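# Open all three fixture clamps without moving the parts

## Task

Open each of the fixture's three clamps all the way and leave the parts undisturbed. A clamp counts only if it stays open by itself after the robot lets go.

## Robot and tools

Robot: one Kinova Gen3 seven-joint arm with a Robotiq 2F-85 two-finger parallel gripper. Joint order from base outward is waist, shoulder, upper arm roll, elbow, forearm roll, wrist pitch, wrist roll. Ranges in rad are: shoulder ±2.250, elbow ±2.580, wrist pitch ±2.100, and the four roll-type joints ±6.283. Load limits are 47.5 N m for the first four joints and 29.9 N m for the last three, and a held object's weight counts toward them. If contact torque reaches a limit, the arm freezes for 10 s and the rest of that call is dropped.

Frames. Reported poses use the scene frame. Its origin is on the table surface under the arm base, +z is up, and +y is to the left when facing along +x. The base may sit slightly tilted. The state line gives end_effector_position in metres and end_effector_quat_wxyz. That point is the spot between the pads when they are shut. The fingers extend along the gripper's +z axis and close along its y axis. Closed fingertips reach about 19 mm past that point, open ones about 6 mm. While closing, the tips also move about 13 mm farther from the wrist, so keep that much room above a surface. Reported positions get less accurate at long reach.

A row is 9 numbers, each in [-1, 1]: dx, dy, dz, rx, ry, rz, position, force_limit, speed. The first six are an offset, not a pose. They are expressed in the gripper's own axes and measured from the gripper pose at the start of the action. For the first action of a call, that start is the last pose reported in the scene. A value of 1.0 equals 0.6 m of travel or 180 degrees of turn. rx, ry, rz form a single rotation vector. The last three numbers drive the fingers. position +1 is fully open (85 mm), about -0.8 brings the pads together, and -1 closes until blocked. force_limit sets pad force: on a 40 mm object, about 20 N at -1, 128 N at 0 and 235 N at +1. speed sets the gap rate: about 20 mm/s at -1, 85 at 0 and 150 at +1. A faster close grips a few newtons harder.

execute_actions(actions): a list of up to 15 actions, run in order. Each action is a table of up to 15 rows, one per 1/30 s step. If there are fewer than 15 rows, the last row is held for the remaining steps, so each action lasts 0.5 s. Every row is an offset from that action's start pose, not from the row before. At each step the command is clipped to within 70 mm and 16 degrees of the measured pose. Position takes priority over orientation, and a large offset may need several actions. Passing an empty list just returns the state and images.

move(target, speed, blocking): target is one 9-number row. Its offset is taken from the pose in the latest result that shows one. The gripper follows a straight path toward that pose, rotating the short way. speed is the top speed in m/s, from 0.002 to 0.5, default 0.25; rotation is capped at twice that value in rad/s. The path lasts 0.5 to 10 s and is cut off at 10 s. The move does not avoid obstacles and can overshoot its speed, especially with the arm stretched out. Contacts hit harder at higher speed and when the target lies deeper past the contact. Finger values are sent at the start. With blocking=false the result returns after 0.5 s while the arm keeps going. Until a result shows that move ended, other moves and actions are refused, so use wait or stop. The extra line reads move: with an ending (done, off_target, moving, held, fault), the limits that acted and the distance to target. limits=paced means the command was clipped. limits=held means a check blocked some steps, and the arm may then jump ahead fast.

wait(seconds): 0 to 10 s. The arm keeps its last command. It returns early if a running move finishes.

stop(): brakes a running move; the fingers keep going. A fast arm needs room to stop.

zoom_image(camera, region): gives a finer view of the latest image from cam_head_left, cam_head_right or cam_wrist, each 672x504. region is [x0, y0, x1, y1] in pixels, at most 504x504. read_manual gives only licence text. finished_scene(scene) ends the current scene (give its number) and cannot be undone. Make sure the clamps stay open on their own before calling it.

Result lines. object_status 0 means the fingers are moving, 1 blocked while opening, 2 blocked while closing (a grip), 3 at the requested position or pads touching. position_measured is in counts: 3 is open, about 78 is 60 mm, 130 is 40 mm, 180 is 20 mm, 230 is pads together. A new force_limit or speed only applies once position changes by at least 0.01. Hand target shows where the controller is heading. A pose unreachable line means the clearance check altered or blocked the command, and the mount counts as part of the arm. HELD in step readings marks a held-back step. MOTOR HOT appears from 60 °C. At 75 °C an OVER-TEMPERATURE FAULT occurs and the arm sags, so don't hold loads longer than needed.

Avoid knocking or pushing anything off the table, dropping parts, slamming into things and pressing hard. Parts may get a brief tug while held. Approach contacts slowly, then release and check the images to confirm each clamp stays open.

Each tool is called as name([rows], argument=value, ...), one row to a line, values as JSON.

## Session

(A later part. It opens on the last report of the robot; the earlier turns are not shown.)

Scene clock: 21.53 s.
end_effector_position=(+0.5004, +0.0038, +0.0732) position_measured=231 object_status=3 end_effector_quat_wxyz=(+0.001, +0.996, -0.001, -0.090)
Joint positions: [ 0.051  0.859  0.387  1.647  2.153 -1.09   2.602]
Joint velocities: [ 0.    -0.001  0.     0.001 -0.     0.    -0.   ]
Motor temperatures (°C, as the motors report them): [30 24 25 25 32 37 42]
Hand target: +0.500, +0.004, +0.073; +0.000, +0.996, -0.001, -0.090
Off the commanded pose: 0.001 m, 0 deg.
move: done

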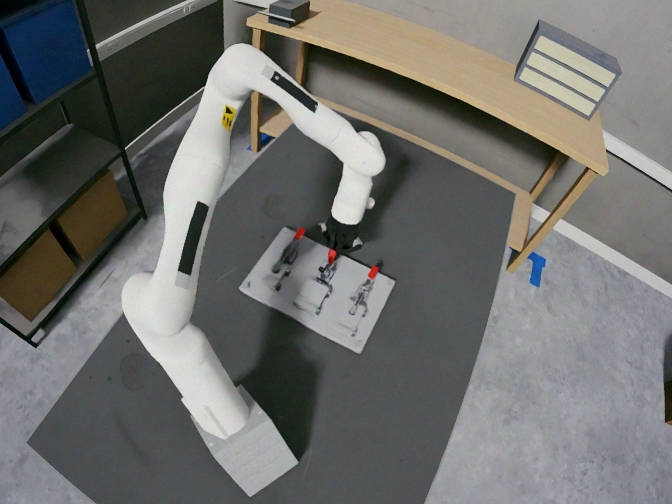

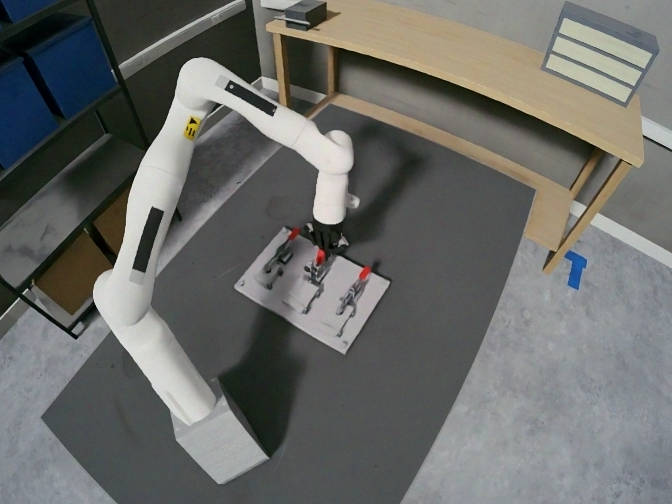

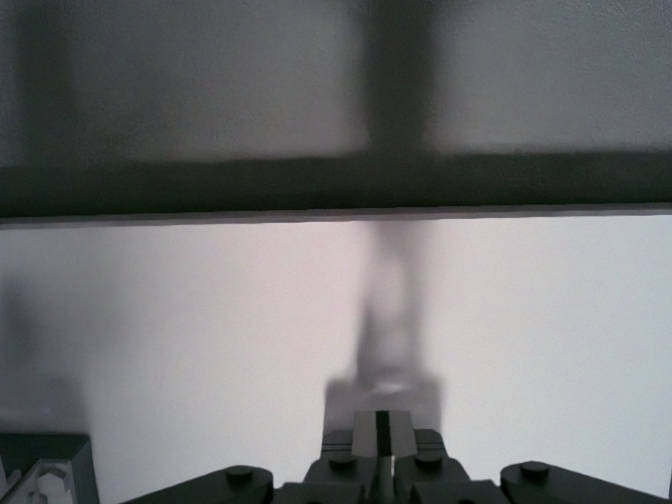

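Moved further. Continue a bit.

move(target=[-0.017,0,0.003,0,0,0,-1,-0.3,1], speed=0.02)

zoom_image(camera="cam_head_right", region=[260, 200, 400, 320])

Scene clock: 22.37 s.
end_effector_position=(+0.4905, +0.0037, +0.0733) position_measured=231 object_status=3 end_effector_quat_wxyz=(+0.001, +0.996, -0.001, -0.089)
Joint positions: [ 0.053  0.849  0.384  1.685  2.145 -1.071  2.628]
Joint velocities: [ 0.    -0.001  0.     0.001 -0.     0.    -0.001]
Motor temperatures (°C, as the motors report them): [30 24 25 25 32 37 42]
Hand target: +0.490, +0.004, +0.073; +0.001, +0.996, -0.001, -0.090
Off the commanded pose: 0.000 m, 0 deg.
move: done

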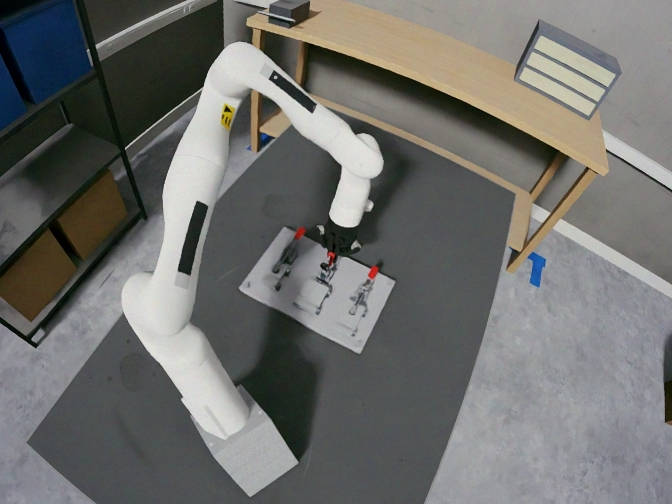

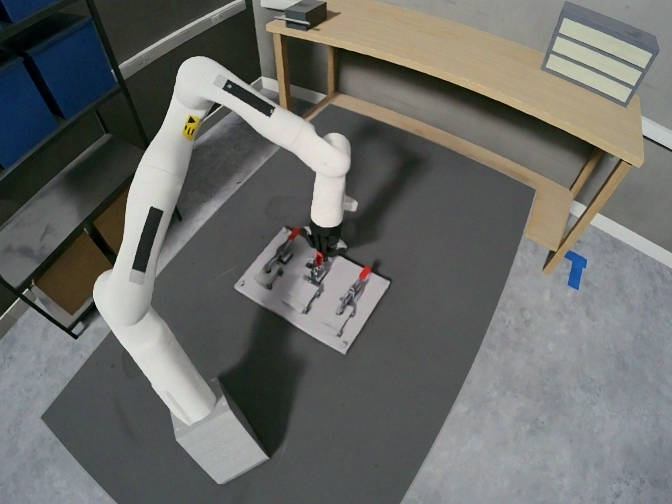

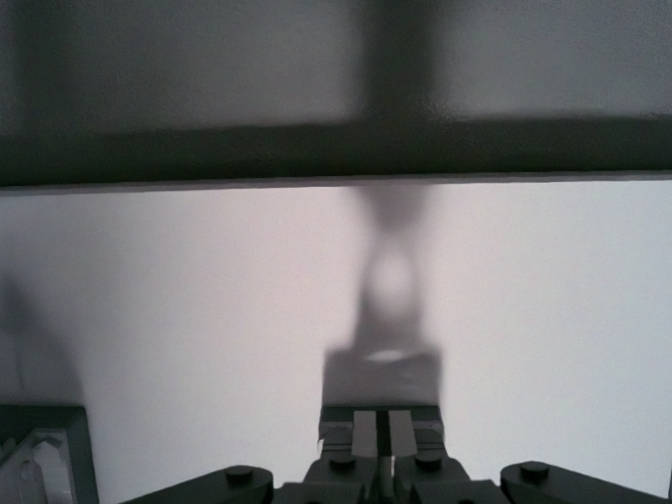

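Region (260, 200, 400, 320) of cam_head_right's 672x504 image, scaled by 3.600, with more detail than that image has; it fills the top 432 rows of this view, and the rest is white.

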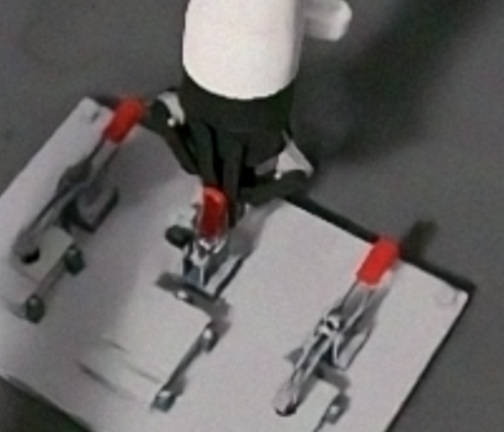

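move(target=[-0.018,0,-0.004,0,0,0,-1,-0.3,1], speed=0.02)

zoom_image(camera="cam_head_right", region=[260, 200, 400, 320])

Scene clock: 23.30 s.
end_effector_position=(+0.4872, +0.0043, +0.0782) position_measured=231 object_status=3 end_effector_quat_wxyz=(+0.002, +0.997, +0.002, -0.083)
Joint positions: [ 0.057  0.83   0.384  1.713  2.137 -1.057  2.651]
Joint velocities: [-0.002 -0.002  0.004  0.001 -0.002 -0.002  0.002]
Motor temperatures (°C, as the motors report them): [30 24 25 25 32 37 42]
Hand target: +0.480, +0.004, +0.078; +0.001, +0.996, -0.001, -0.089
Off the commanded pose: 0.007 m, 1 deg.
move: off_target

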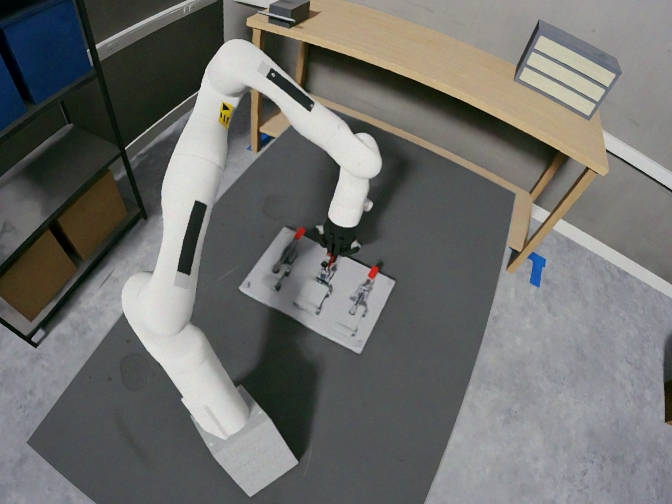

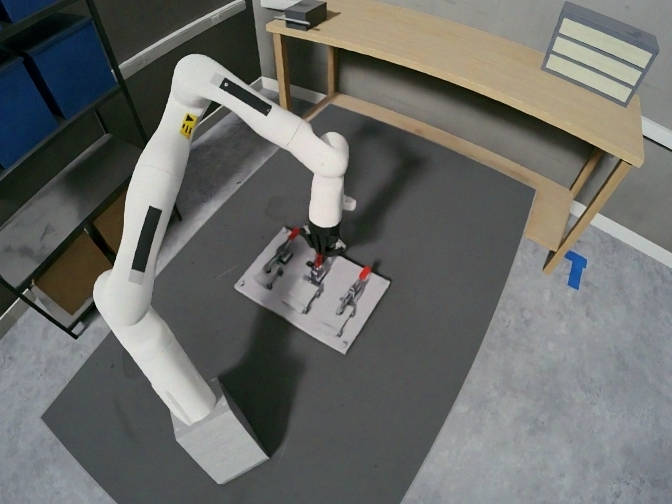

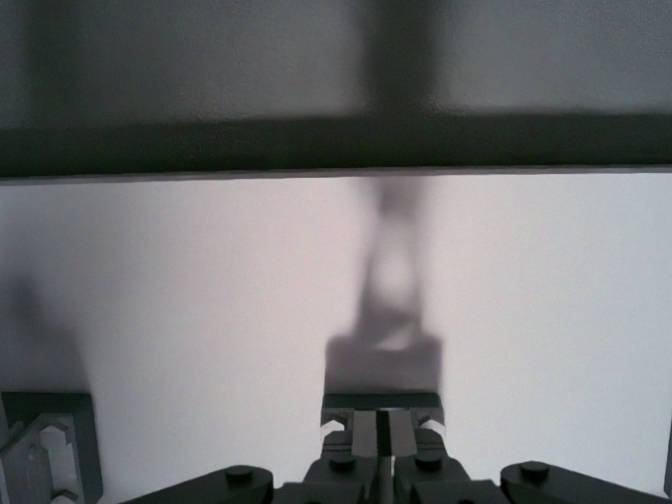

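Region (260, 200, 400, 320) of cam_head_right's 672x504 image, scaled by 3.600, with more detail than that image has; it fills the top 432 rows of this view, and the rest is white.

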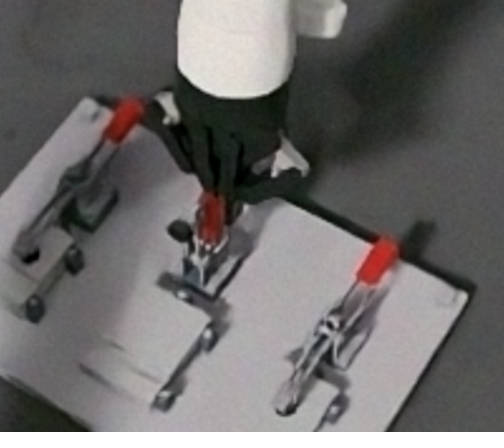

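move(target=[0.048,0,-0.046,0,0,0,-1,-0.3,1], speed=0.1)

move(target=[0,0.185,0,0,0,0,0.2,-0.3,1], speed=0.25)

Scene clock: 24.23 s.
end_effector_position=(+0.5202, +0.0048, +0.1007) position_measured=231 object_status=3 end_effector_quat_wxyz=(+0.002, +0.997, +0.002, -0.082)
Joint positions: [ 0.064  0.831  0.412  1.589  2.186 -1.152  2.559]
Joint velocities: [ 0.     0.002 -0.    -0.001 -0.     0.    -0.   ]
Motor temperatures (°C, as the motors report them): [30 24 25 25 32 37 42]
Hand target: +0.520, +0.005, +0.101; +0.002, +0.997, +0.002, -0.083
Off the commanded pose: 0.000 m, 0 deg.
move: done

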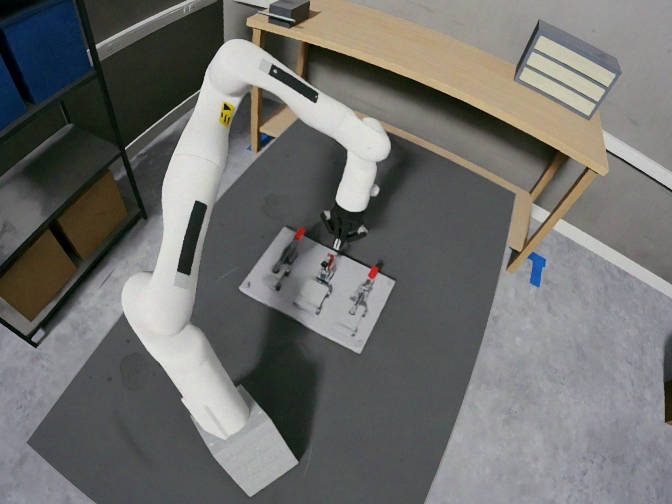

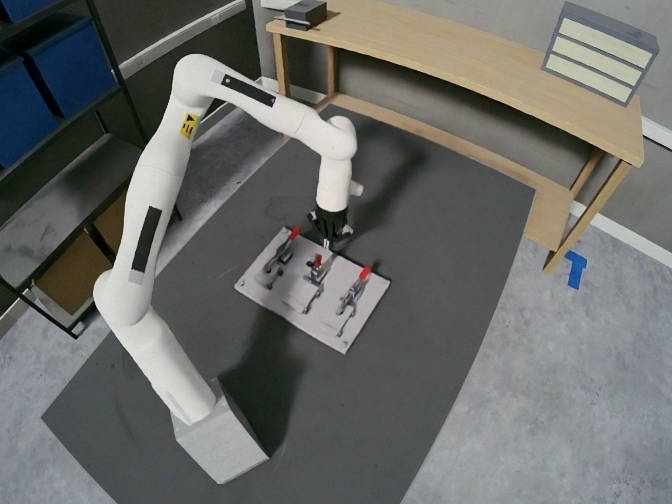

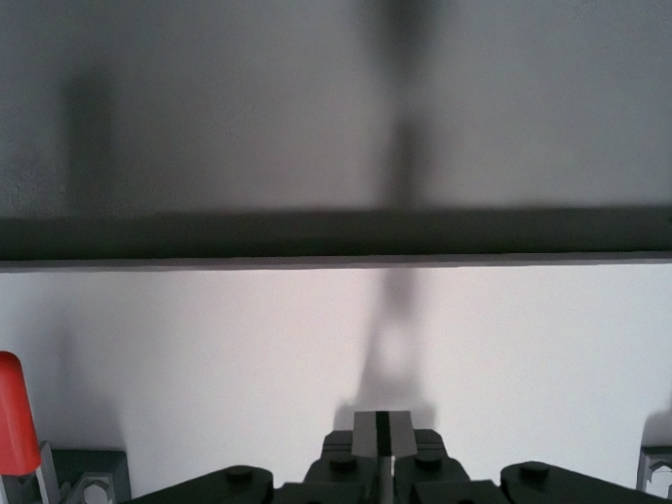

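Scene clock: 25.10 s.
end_effector_position=(+0.5216, -0.1058, +0.1015) position_measured=104 object_status=3 end_effector_quat_wxyz=(+0.002, +0.997, +0.002, -0.082)
Joint positions: [ 0.244  1.006  0.413  1.419  2.196 -1.216  2.673]
Joint velocities: [ 0.006  0.009  0.002 -0.002 -0.    -0.001 -0.   ]
Motor temperatures (°C, as the motors report them): [30 24 25 25 32 37 42]
Hand target: +0.521, -0.106, +0.101; +0.002, +0.997, +0.002, -0.082
Off the commanded pose: 0.001 m, 0 deg.
move: done

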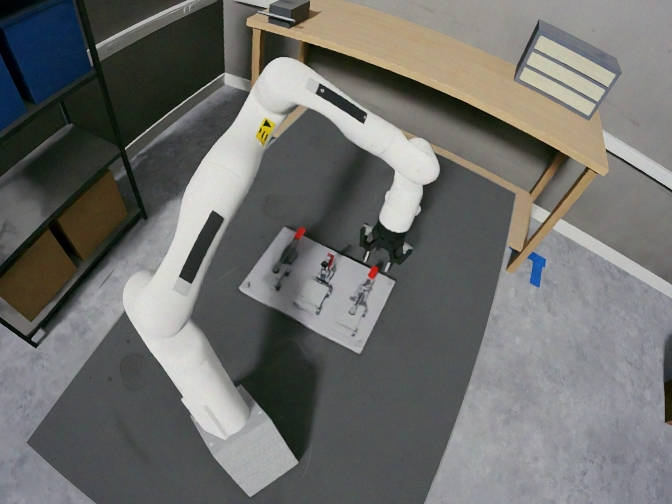

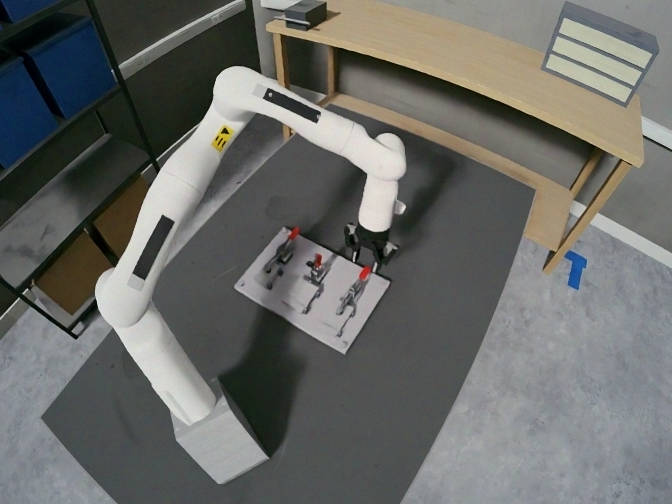

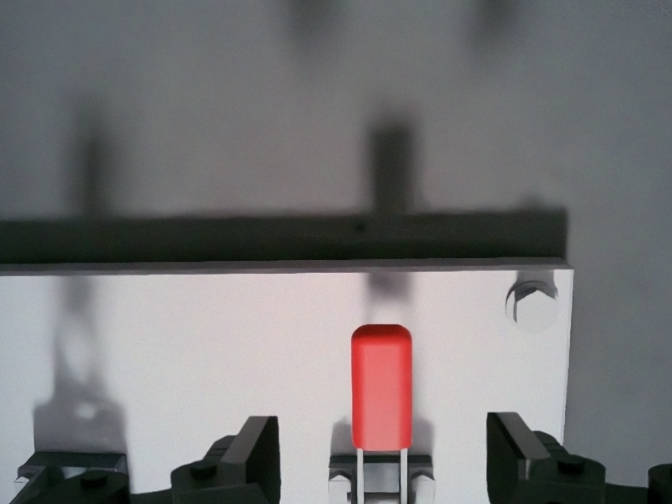

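move(target=[0.012,0,0.072,0,0,0,0.2,-0.3,1], speed=0.08)

Scene clock: 26.07 s.
end_effector_position=(+0.5217, -0.1060, +0.0579) position_measured=104 object_status=3 end_effector_quat_wxyz=(+0.002, +0.997, +0.002, -0.082)
Joint positions: [ 0.214  1.065  0.384  1.421  2.153 -1.148  2.684]
Joint velocities: [-0.     0.004 -0.    -0.     0.001  0.001 -0.   ]
Motor temperatures (°C, as the motors report them): [30 24 25 25 32 37 42]
Hand target: +0.522, -0.106, +0.058; +0.002, +0.997, +0.002, -0.082
Off the commanded pose: 0.000 m, 0 deg.
move: done

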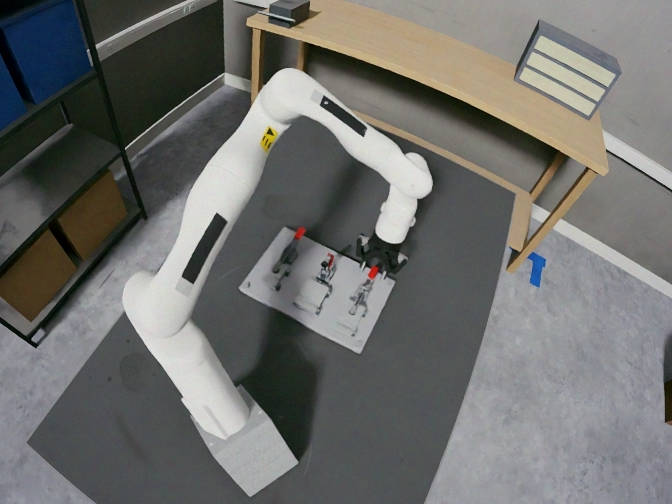

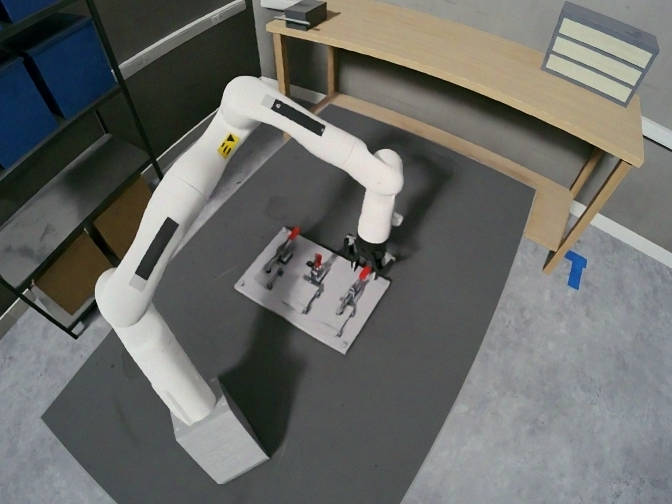

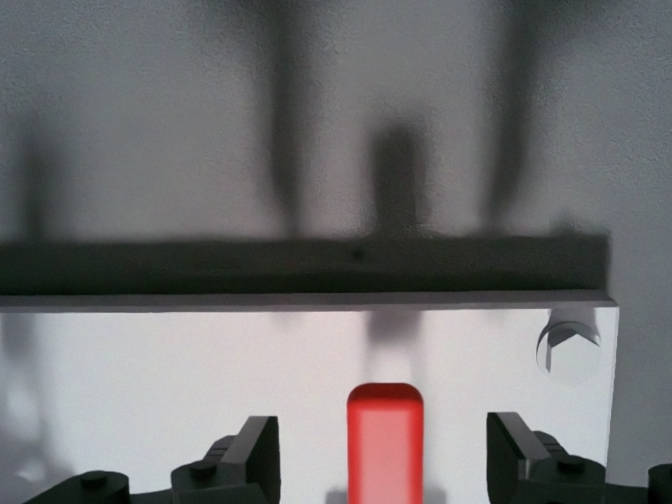

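move(target=[0.004,0.002,0.024,0,0,0,0.2,-0.3,1], speed=0.03)

zoom_image(camera="cam_head_right", region=[300, 210, 420, 320])

Scene clock: 26.97 s.
end_effector_position=(+0.5218, -0.1072, +0.0435) position_measured=104 object_status=3 end_effector_quat_wxyz=(+0.002, +0.997, +0.002, -0.082)
Joint positions: [ 0.207  1.088  0.375  1.416  2.139 -1.127  2.687]
Joint velocities: [ 0.     0.002  0.    -0.     0.001  0.    -0.001]
Motor temperatures (°C, as the motors report them): [30 24 25 25 32 37 42]
Hand target: +0.522, -0.107, +0.043; +0.002, +0.997, +0.002, -0.082
Off the commanded pose: 0.000 m, 0 deg.
move: done

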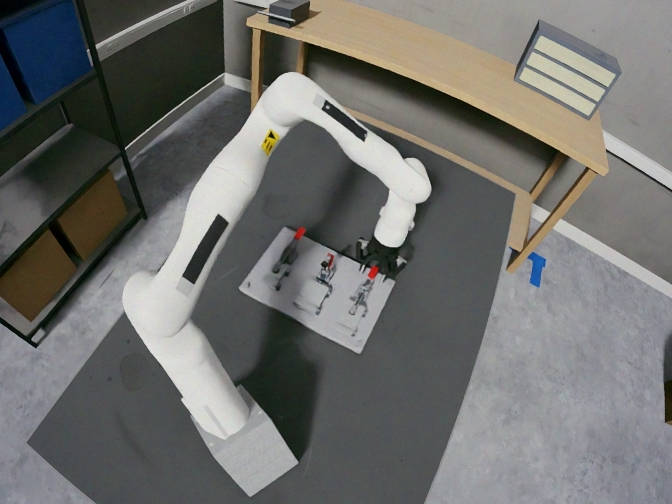

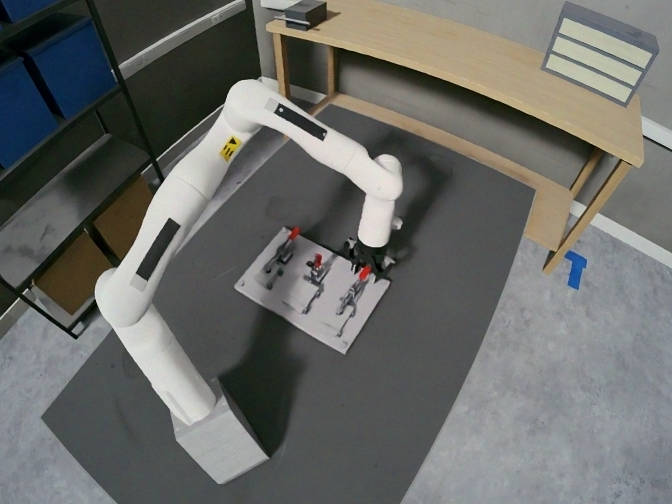

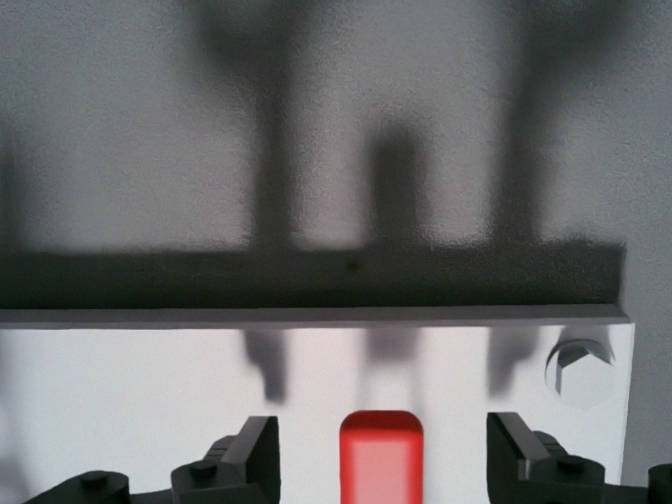

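Region (300, 210, 420, 320) of cam_head_right's 672x504 image, scaled by 4.200, with more detail than that image has; it fills the top 462 rows of this view, and the rest is white.

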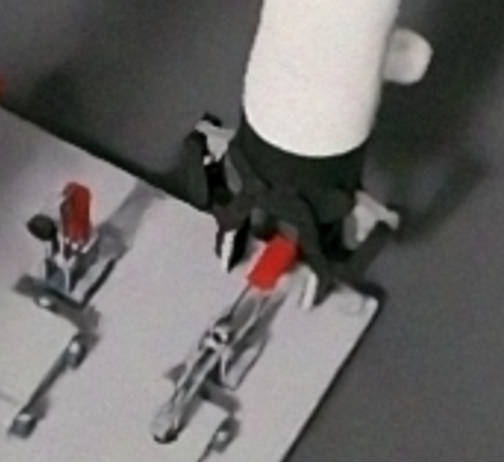

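execute_actions([
  [[-0.003,0,0.011,0,0,0,0.2,-0.3,0]],
  [[0,0,0,0,0,0,-1,-0.3,0.3]],
  [[0,0,0,0,0,0,-1,-0.3,0.3]],
])

Scene clock: 28.57 s.
end_effector_position=(+0.5190, -0.1066, +0.0374) position_measured=189 object_status=2 end_effector_quat_wxyz=(+0.002, +0.997, +0.002, -0.082)
Joint positions: [ 0.203  1.094  0.369  1.426  2.13  -1.115  2.695]
Joint velocities: [-0.001  0.001  0.     0.     0.001  0.    -0.   ]
Motor temperatures (°C, as the motors report them): [30 24 25 25 32 37 42]
Hand target: +0.519, -0.107, +0.037; +0.002, +0.997, +0.002, -0.082
Off the commanded pose: 0.000 m, 0 deg.
Step readings (end_effector_position; steps 1 to 15: 1st action; 16 to 30: 2nd action; 31 to 45: 3rd action):
0: (+0.5218, -0.1073, +0.0434)
1: (+0.5214, -0.1074, +0.0427)
2: (+0.5204, -0.1077, +0.0403)
4: (+0.5190, -0.1071, +0.0374)
8: (+0.5191, -0.1072, +0.0373)
15: (+0.5190, -0.1073, +0.0372)
16: (+0.5190, -0.1073, +0.0373)
17: (+0.5190, -0.1073, +0.0373)
19: (+0.5190, -0.1073, +0.0373)
23: (+0.5190, -0.1073, +0.0372)
30: (+0.5190, -0.1067, +0.0373)
31: (+0.5190, -0.1066, +0.0374)
32: (+0.5190, -0.1066, +0.0373)
34: (+0.5190, -0.1066, +0.0374)
38: (+0.5190, -0.1066, +0.0374)
45: end_effector_position above

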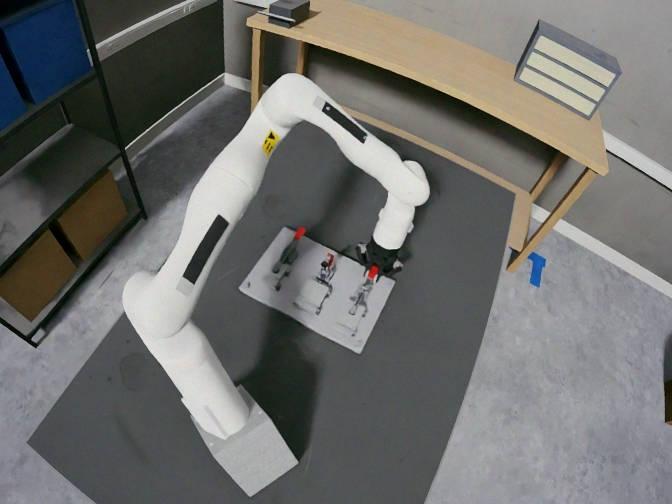

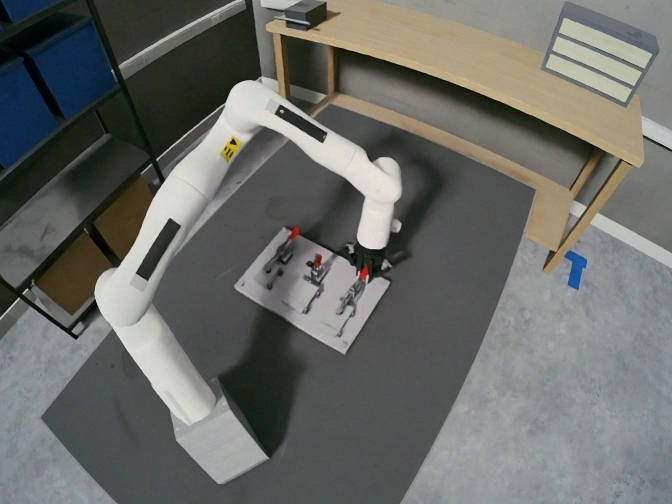

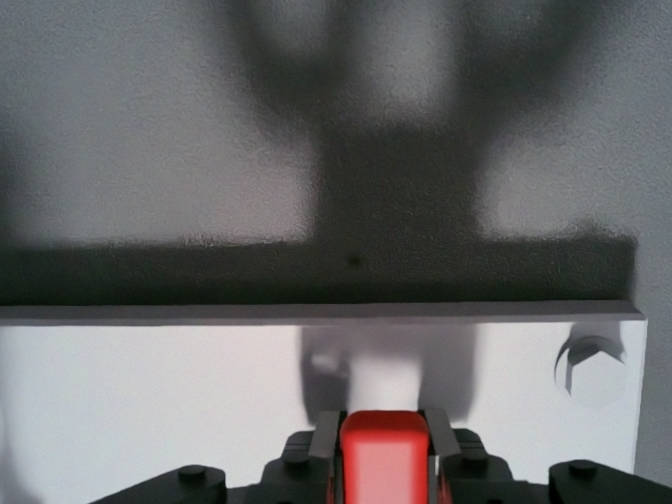

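move(target=[-0.0148,0,-0.0222,0,0.083,0,-1,-0.3,0.3], speed=0.1)

move(target=[-0.0162,0,-0.0193,0,0.083,0,-1,-0.3,0.3], speed=0.1)

Scene clock: 30.30 s.
end_effector_position=(+0.5152, -0.1066, +0.0511) position_measured=189 object_status=2 end_effector_quat_wxyz=(+0.002, +0.999, +0.003, +0.050)
Joint positions: [ 0.327  0.992  0.235  1.724  1.835 -0.882  3.086]
Joint velocities: [ 0.002  0.     0.001  0.004 -0.004 -0.002  0.002]
Motor temperatures (°C, as the motors report them): [30 24 25 25 32 37 42]
Hand target: +0.512, -0.107, +0.052; +0.001, +0.999, +0.002, +0.048
Off the commanded pose: 0.003 m, 0 deg.
move: done

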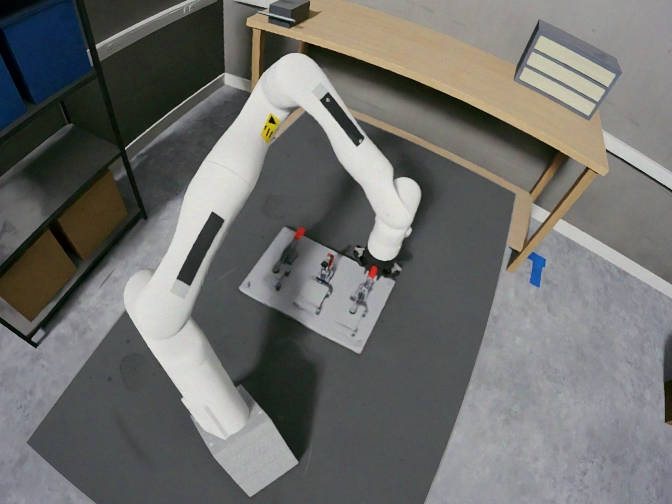

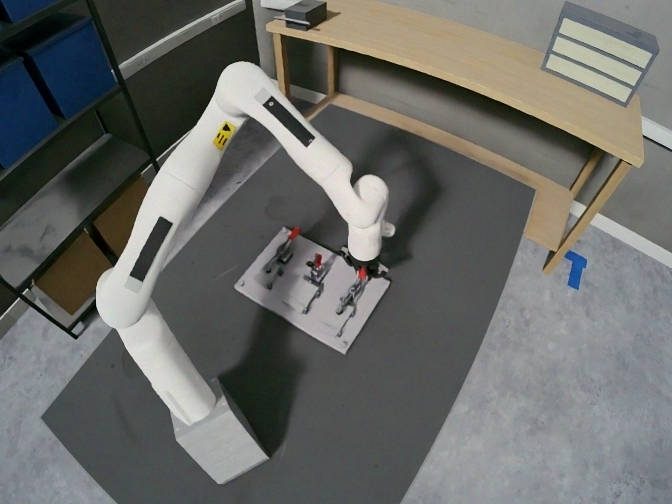

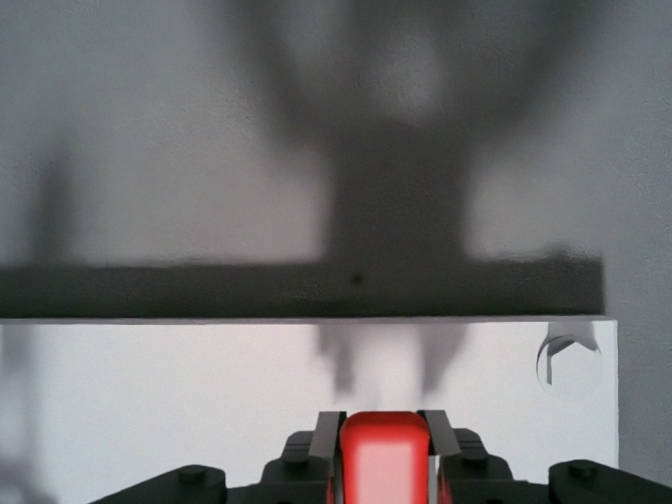

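Scene clock: 31.90 s.
end_effector_position=(+0.5084, -0.1067, +0.0621) position_measured=189 object_status=2 end_effector_quat_wxyz=(+0.001, +0.983, +0.005, +0.183)
Joint positions: [ 0.475  0.985  0.098  1.974  1.364 -0.848  3.663]
Joint velocities: [ 0.     0.001  0.002  0.001 -0.001 -0.005  0.   ]
Motor temperatures (°C, as the motors report them): [30 24 25 25 32 37 42]
Hand target: +0.504, -0.107, +0.062; +0.001, +0.984, +0.003, +0.180
Off the commanded pose: 0.004 m, 0 deg.
move: off_target

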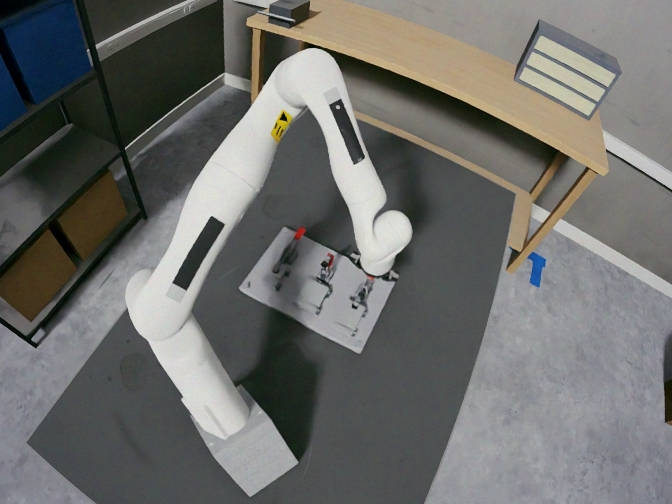

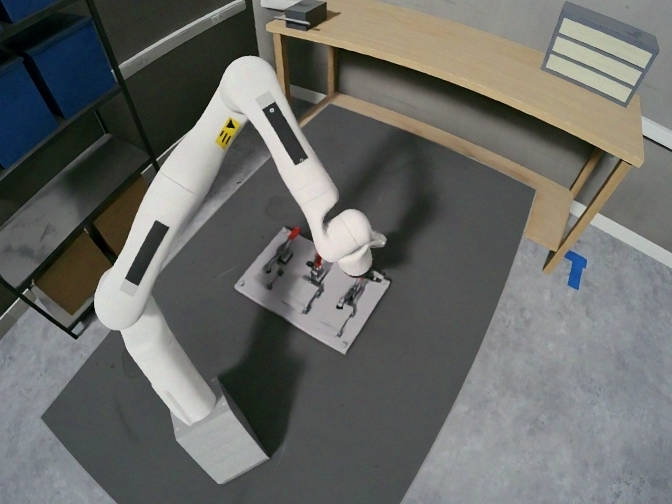

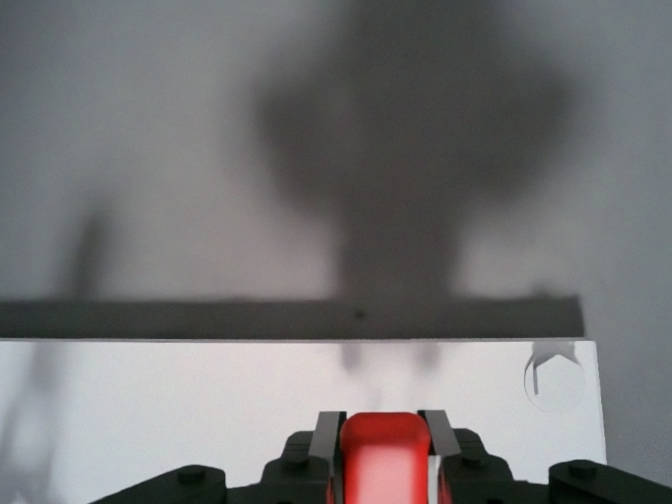

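move(target=[-0.0097,0,-0.0207,0,0.086,0,-1,-0.3,0.3], speed=0.12)

execute_actions([
  [[0,0,0,0,0,0,-0.2,-0.3,0.8]],
])

Scene clock: 33.53 s.
end_effector_position=(+0.5002, -0.1067, +0.0706) position_measured=189 object_status=2 end_effector_quat_wxyz=(+0.000, +0.949, +0.005, +0.314)
Joint positions: [ 0.559  1.101  0.048  2.162  0.981 -1.131  4.157]
Joint velocities: [ 0.003  0.004 -0.001 -0.     0.001 -0.007  0.002]
Motor temperatures (°C, as the motors report them): [30 24 25 25 32 37 42]
Hand target: +0.499, -0.107, +0.072; +0.001, +0.950, +0.005, +0.313
Off the commanded pose: 0.002 m, 0 deg.
move: done

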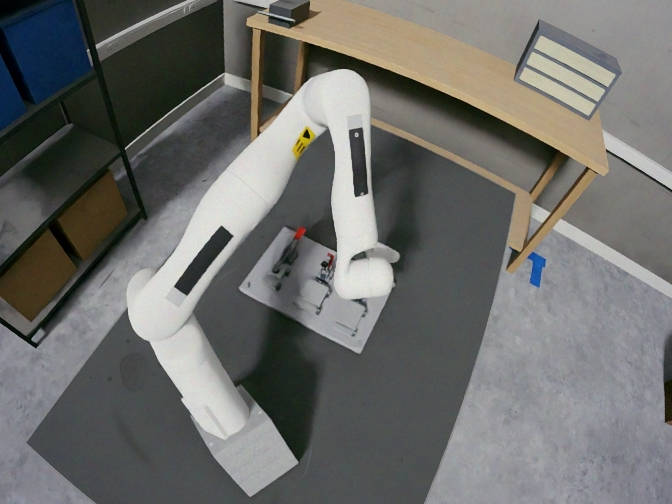

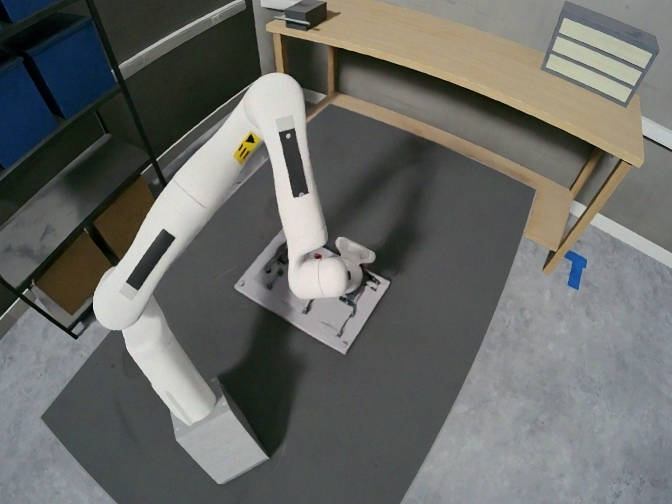

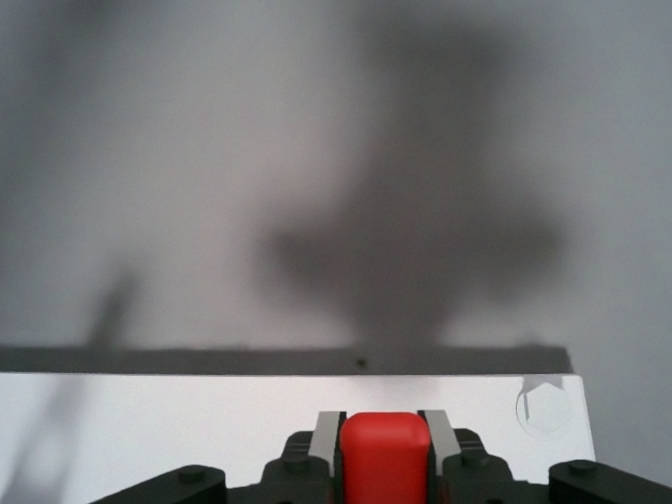

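Scene clock: 34.03 s.
end_effector_position=(+0.5002, -0.1067, +0.0706) position_measured=154 object_status=0 end_effector_quat_wxyz=(+0.000, +0.949, +0.005, +0.314)
Joint positions: [ 0.558  1.101  0.049  2.162  0.981 -1.132  4.156]
Joint velocities: [ 0.    -0.     0.    -0.     0.001 -0.    -0.   ]
Motor temperatures (°C, as the motors report them): [30 24 25 25 32 37 42]
Hand target: +0.500, -0.107, +0.071; +0.000, +0.949, +0.005, +0.314
Off the commanded pose: 0.000 m, 0 deg.
Step readings (end_effector_position):
0: (+0.5002, -0.1067, +0.0706)
1: (+0.5003, -0.1067, +0.0703)
2: (+0.5009, -0.1067, +0.0700)
4: (+0.5005, -0.1065, +0.0702)
8: (+0.5002, -0.1067, +0.0705)
15: end_effector_position above

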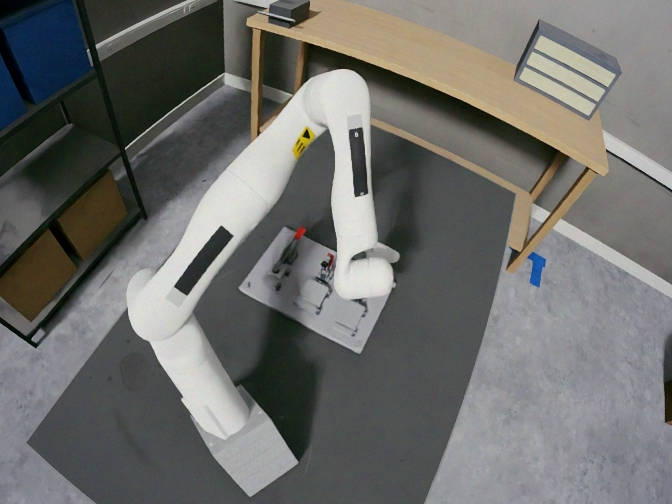

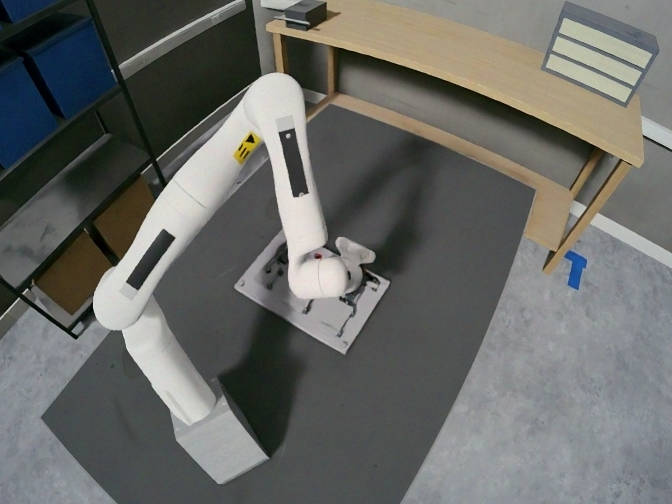

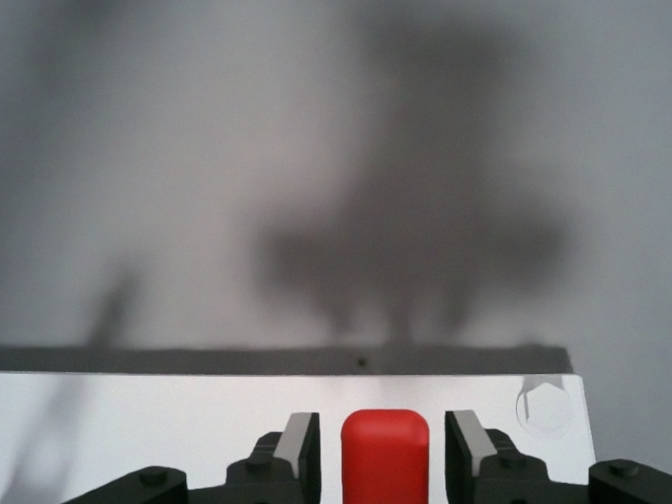

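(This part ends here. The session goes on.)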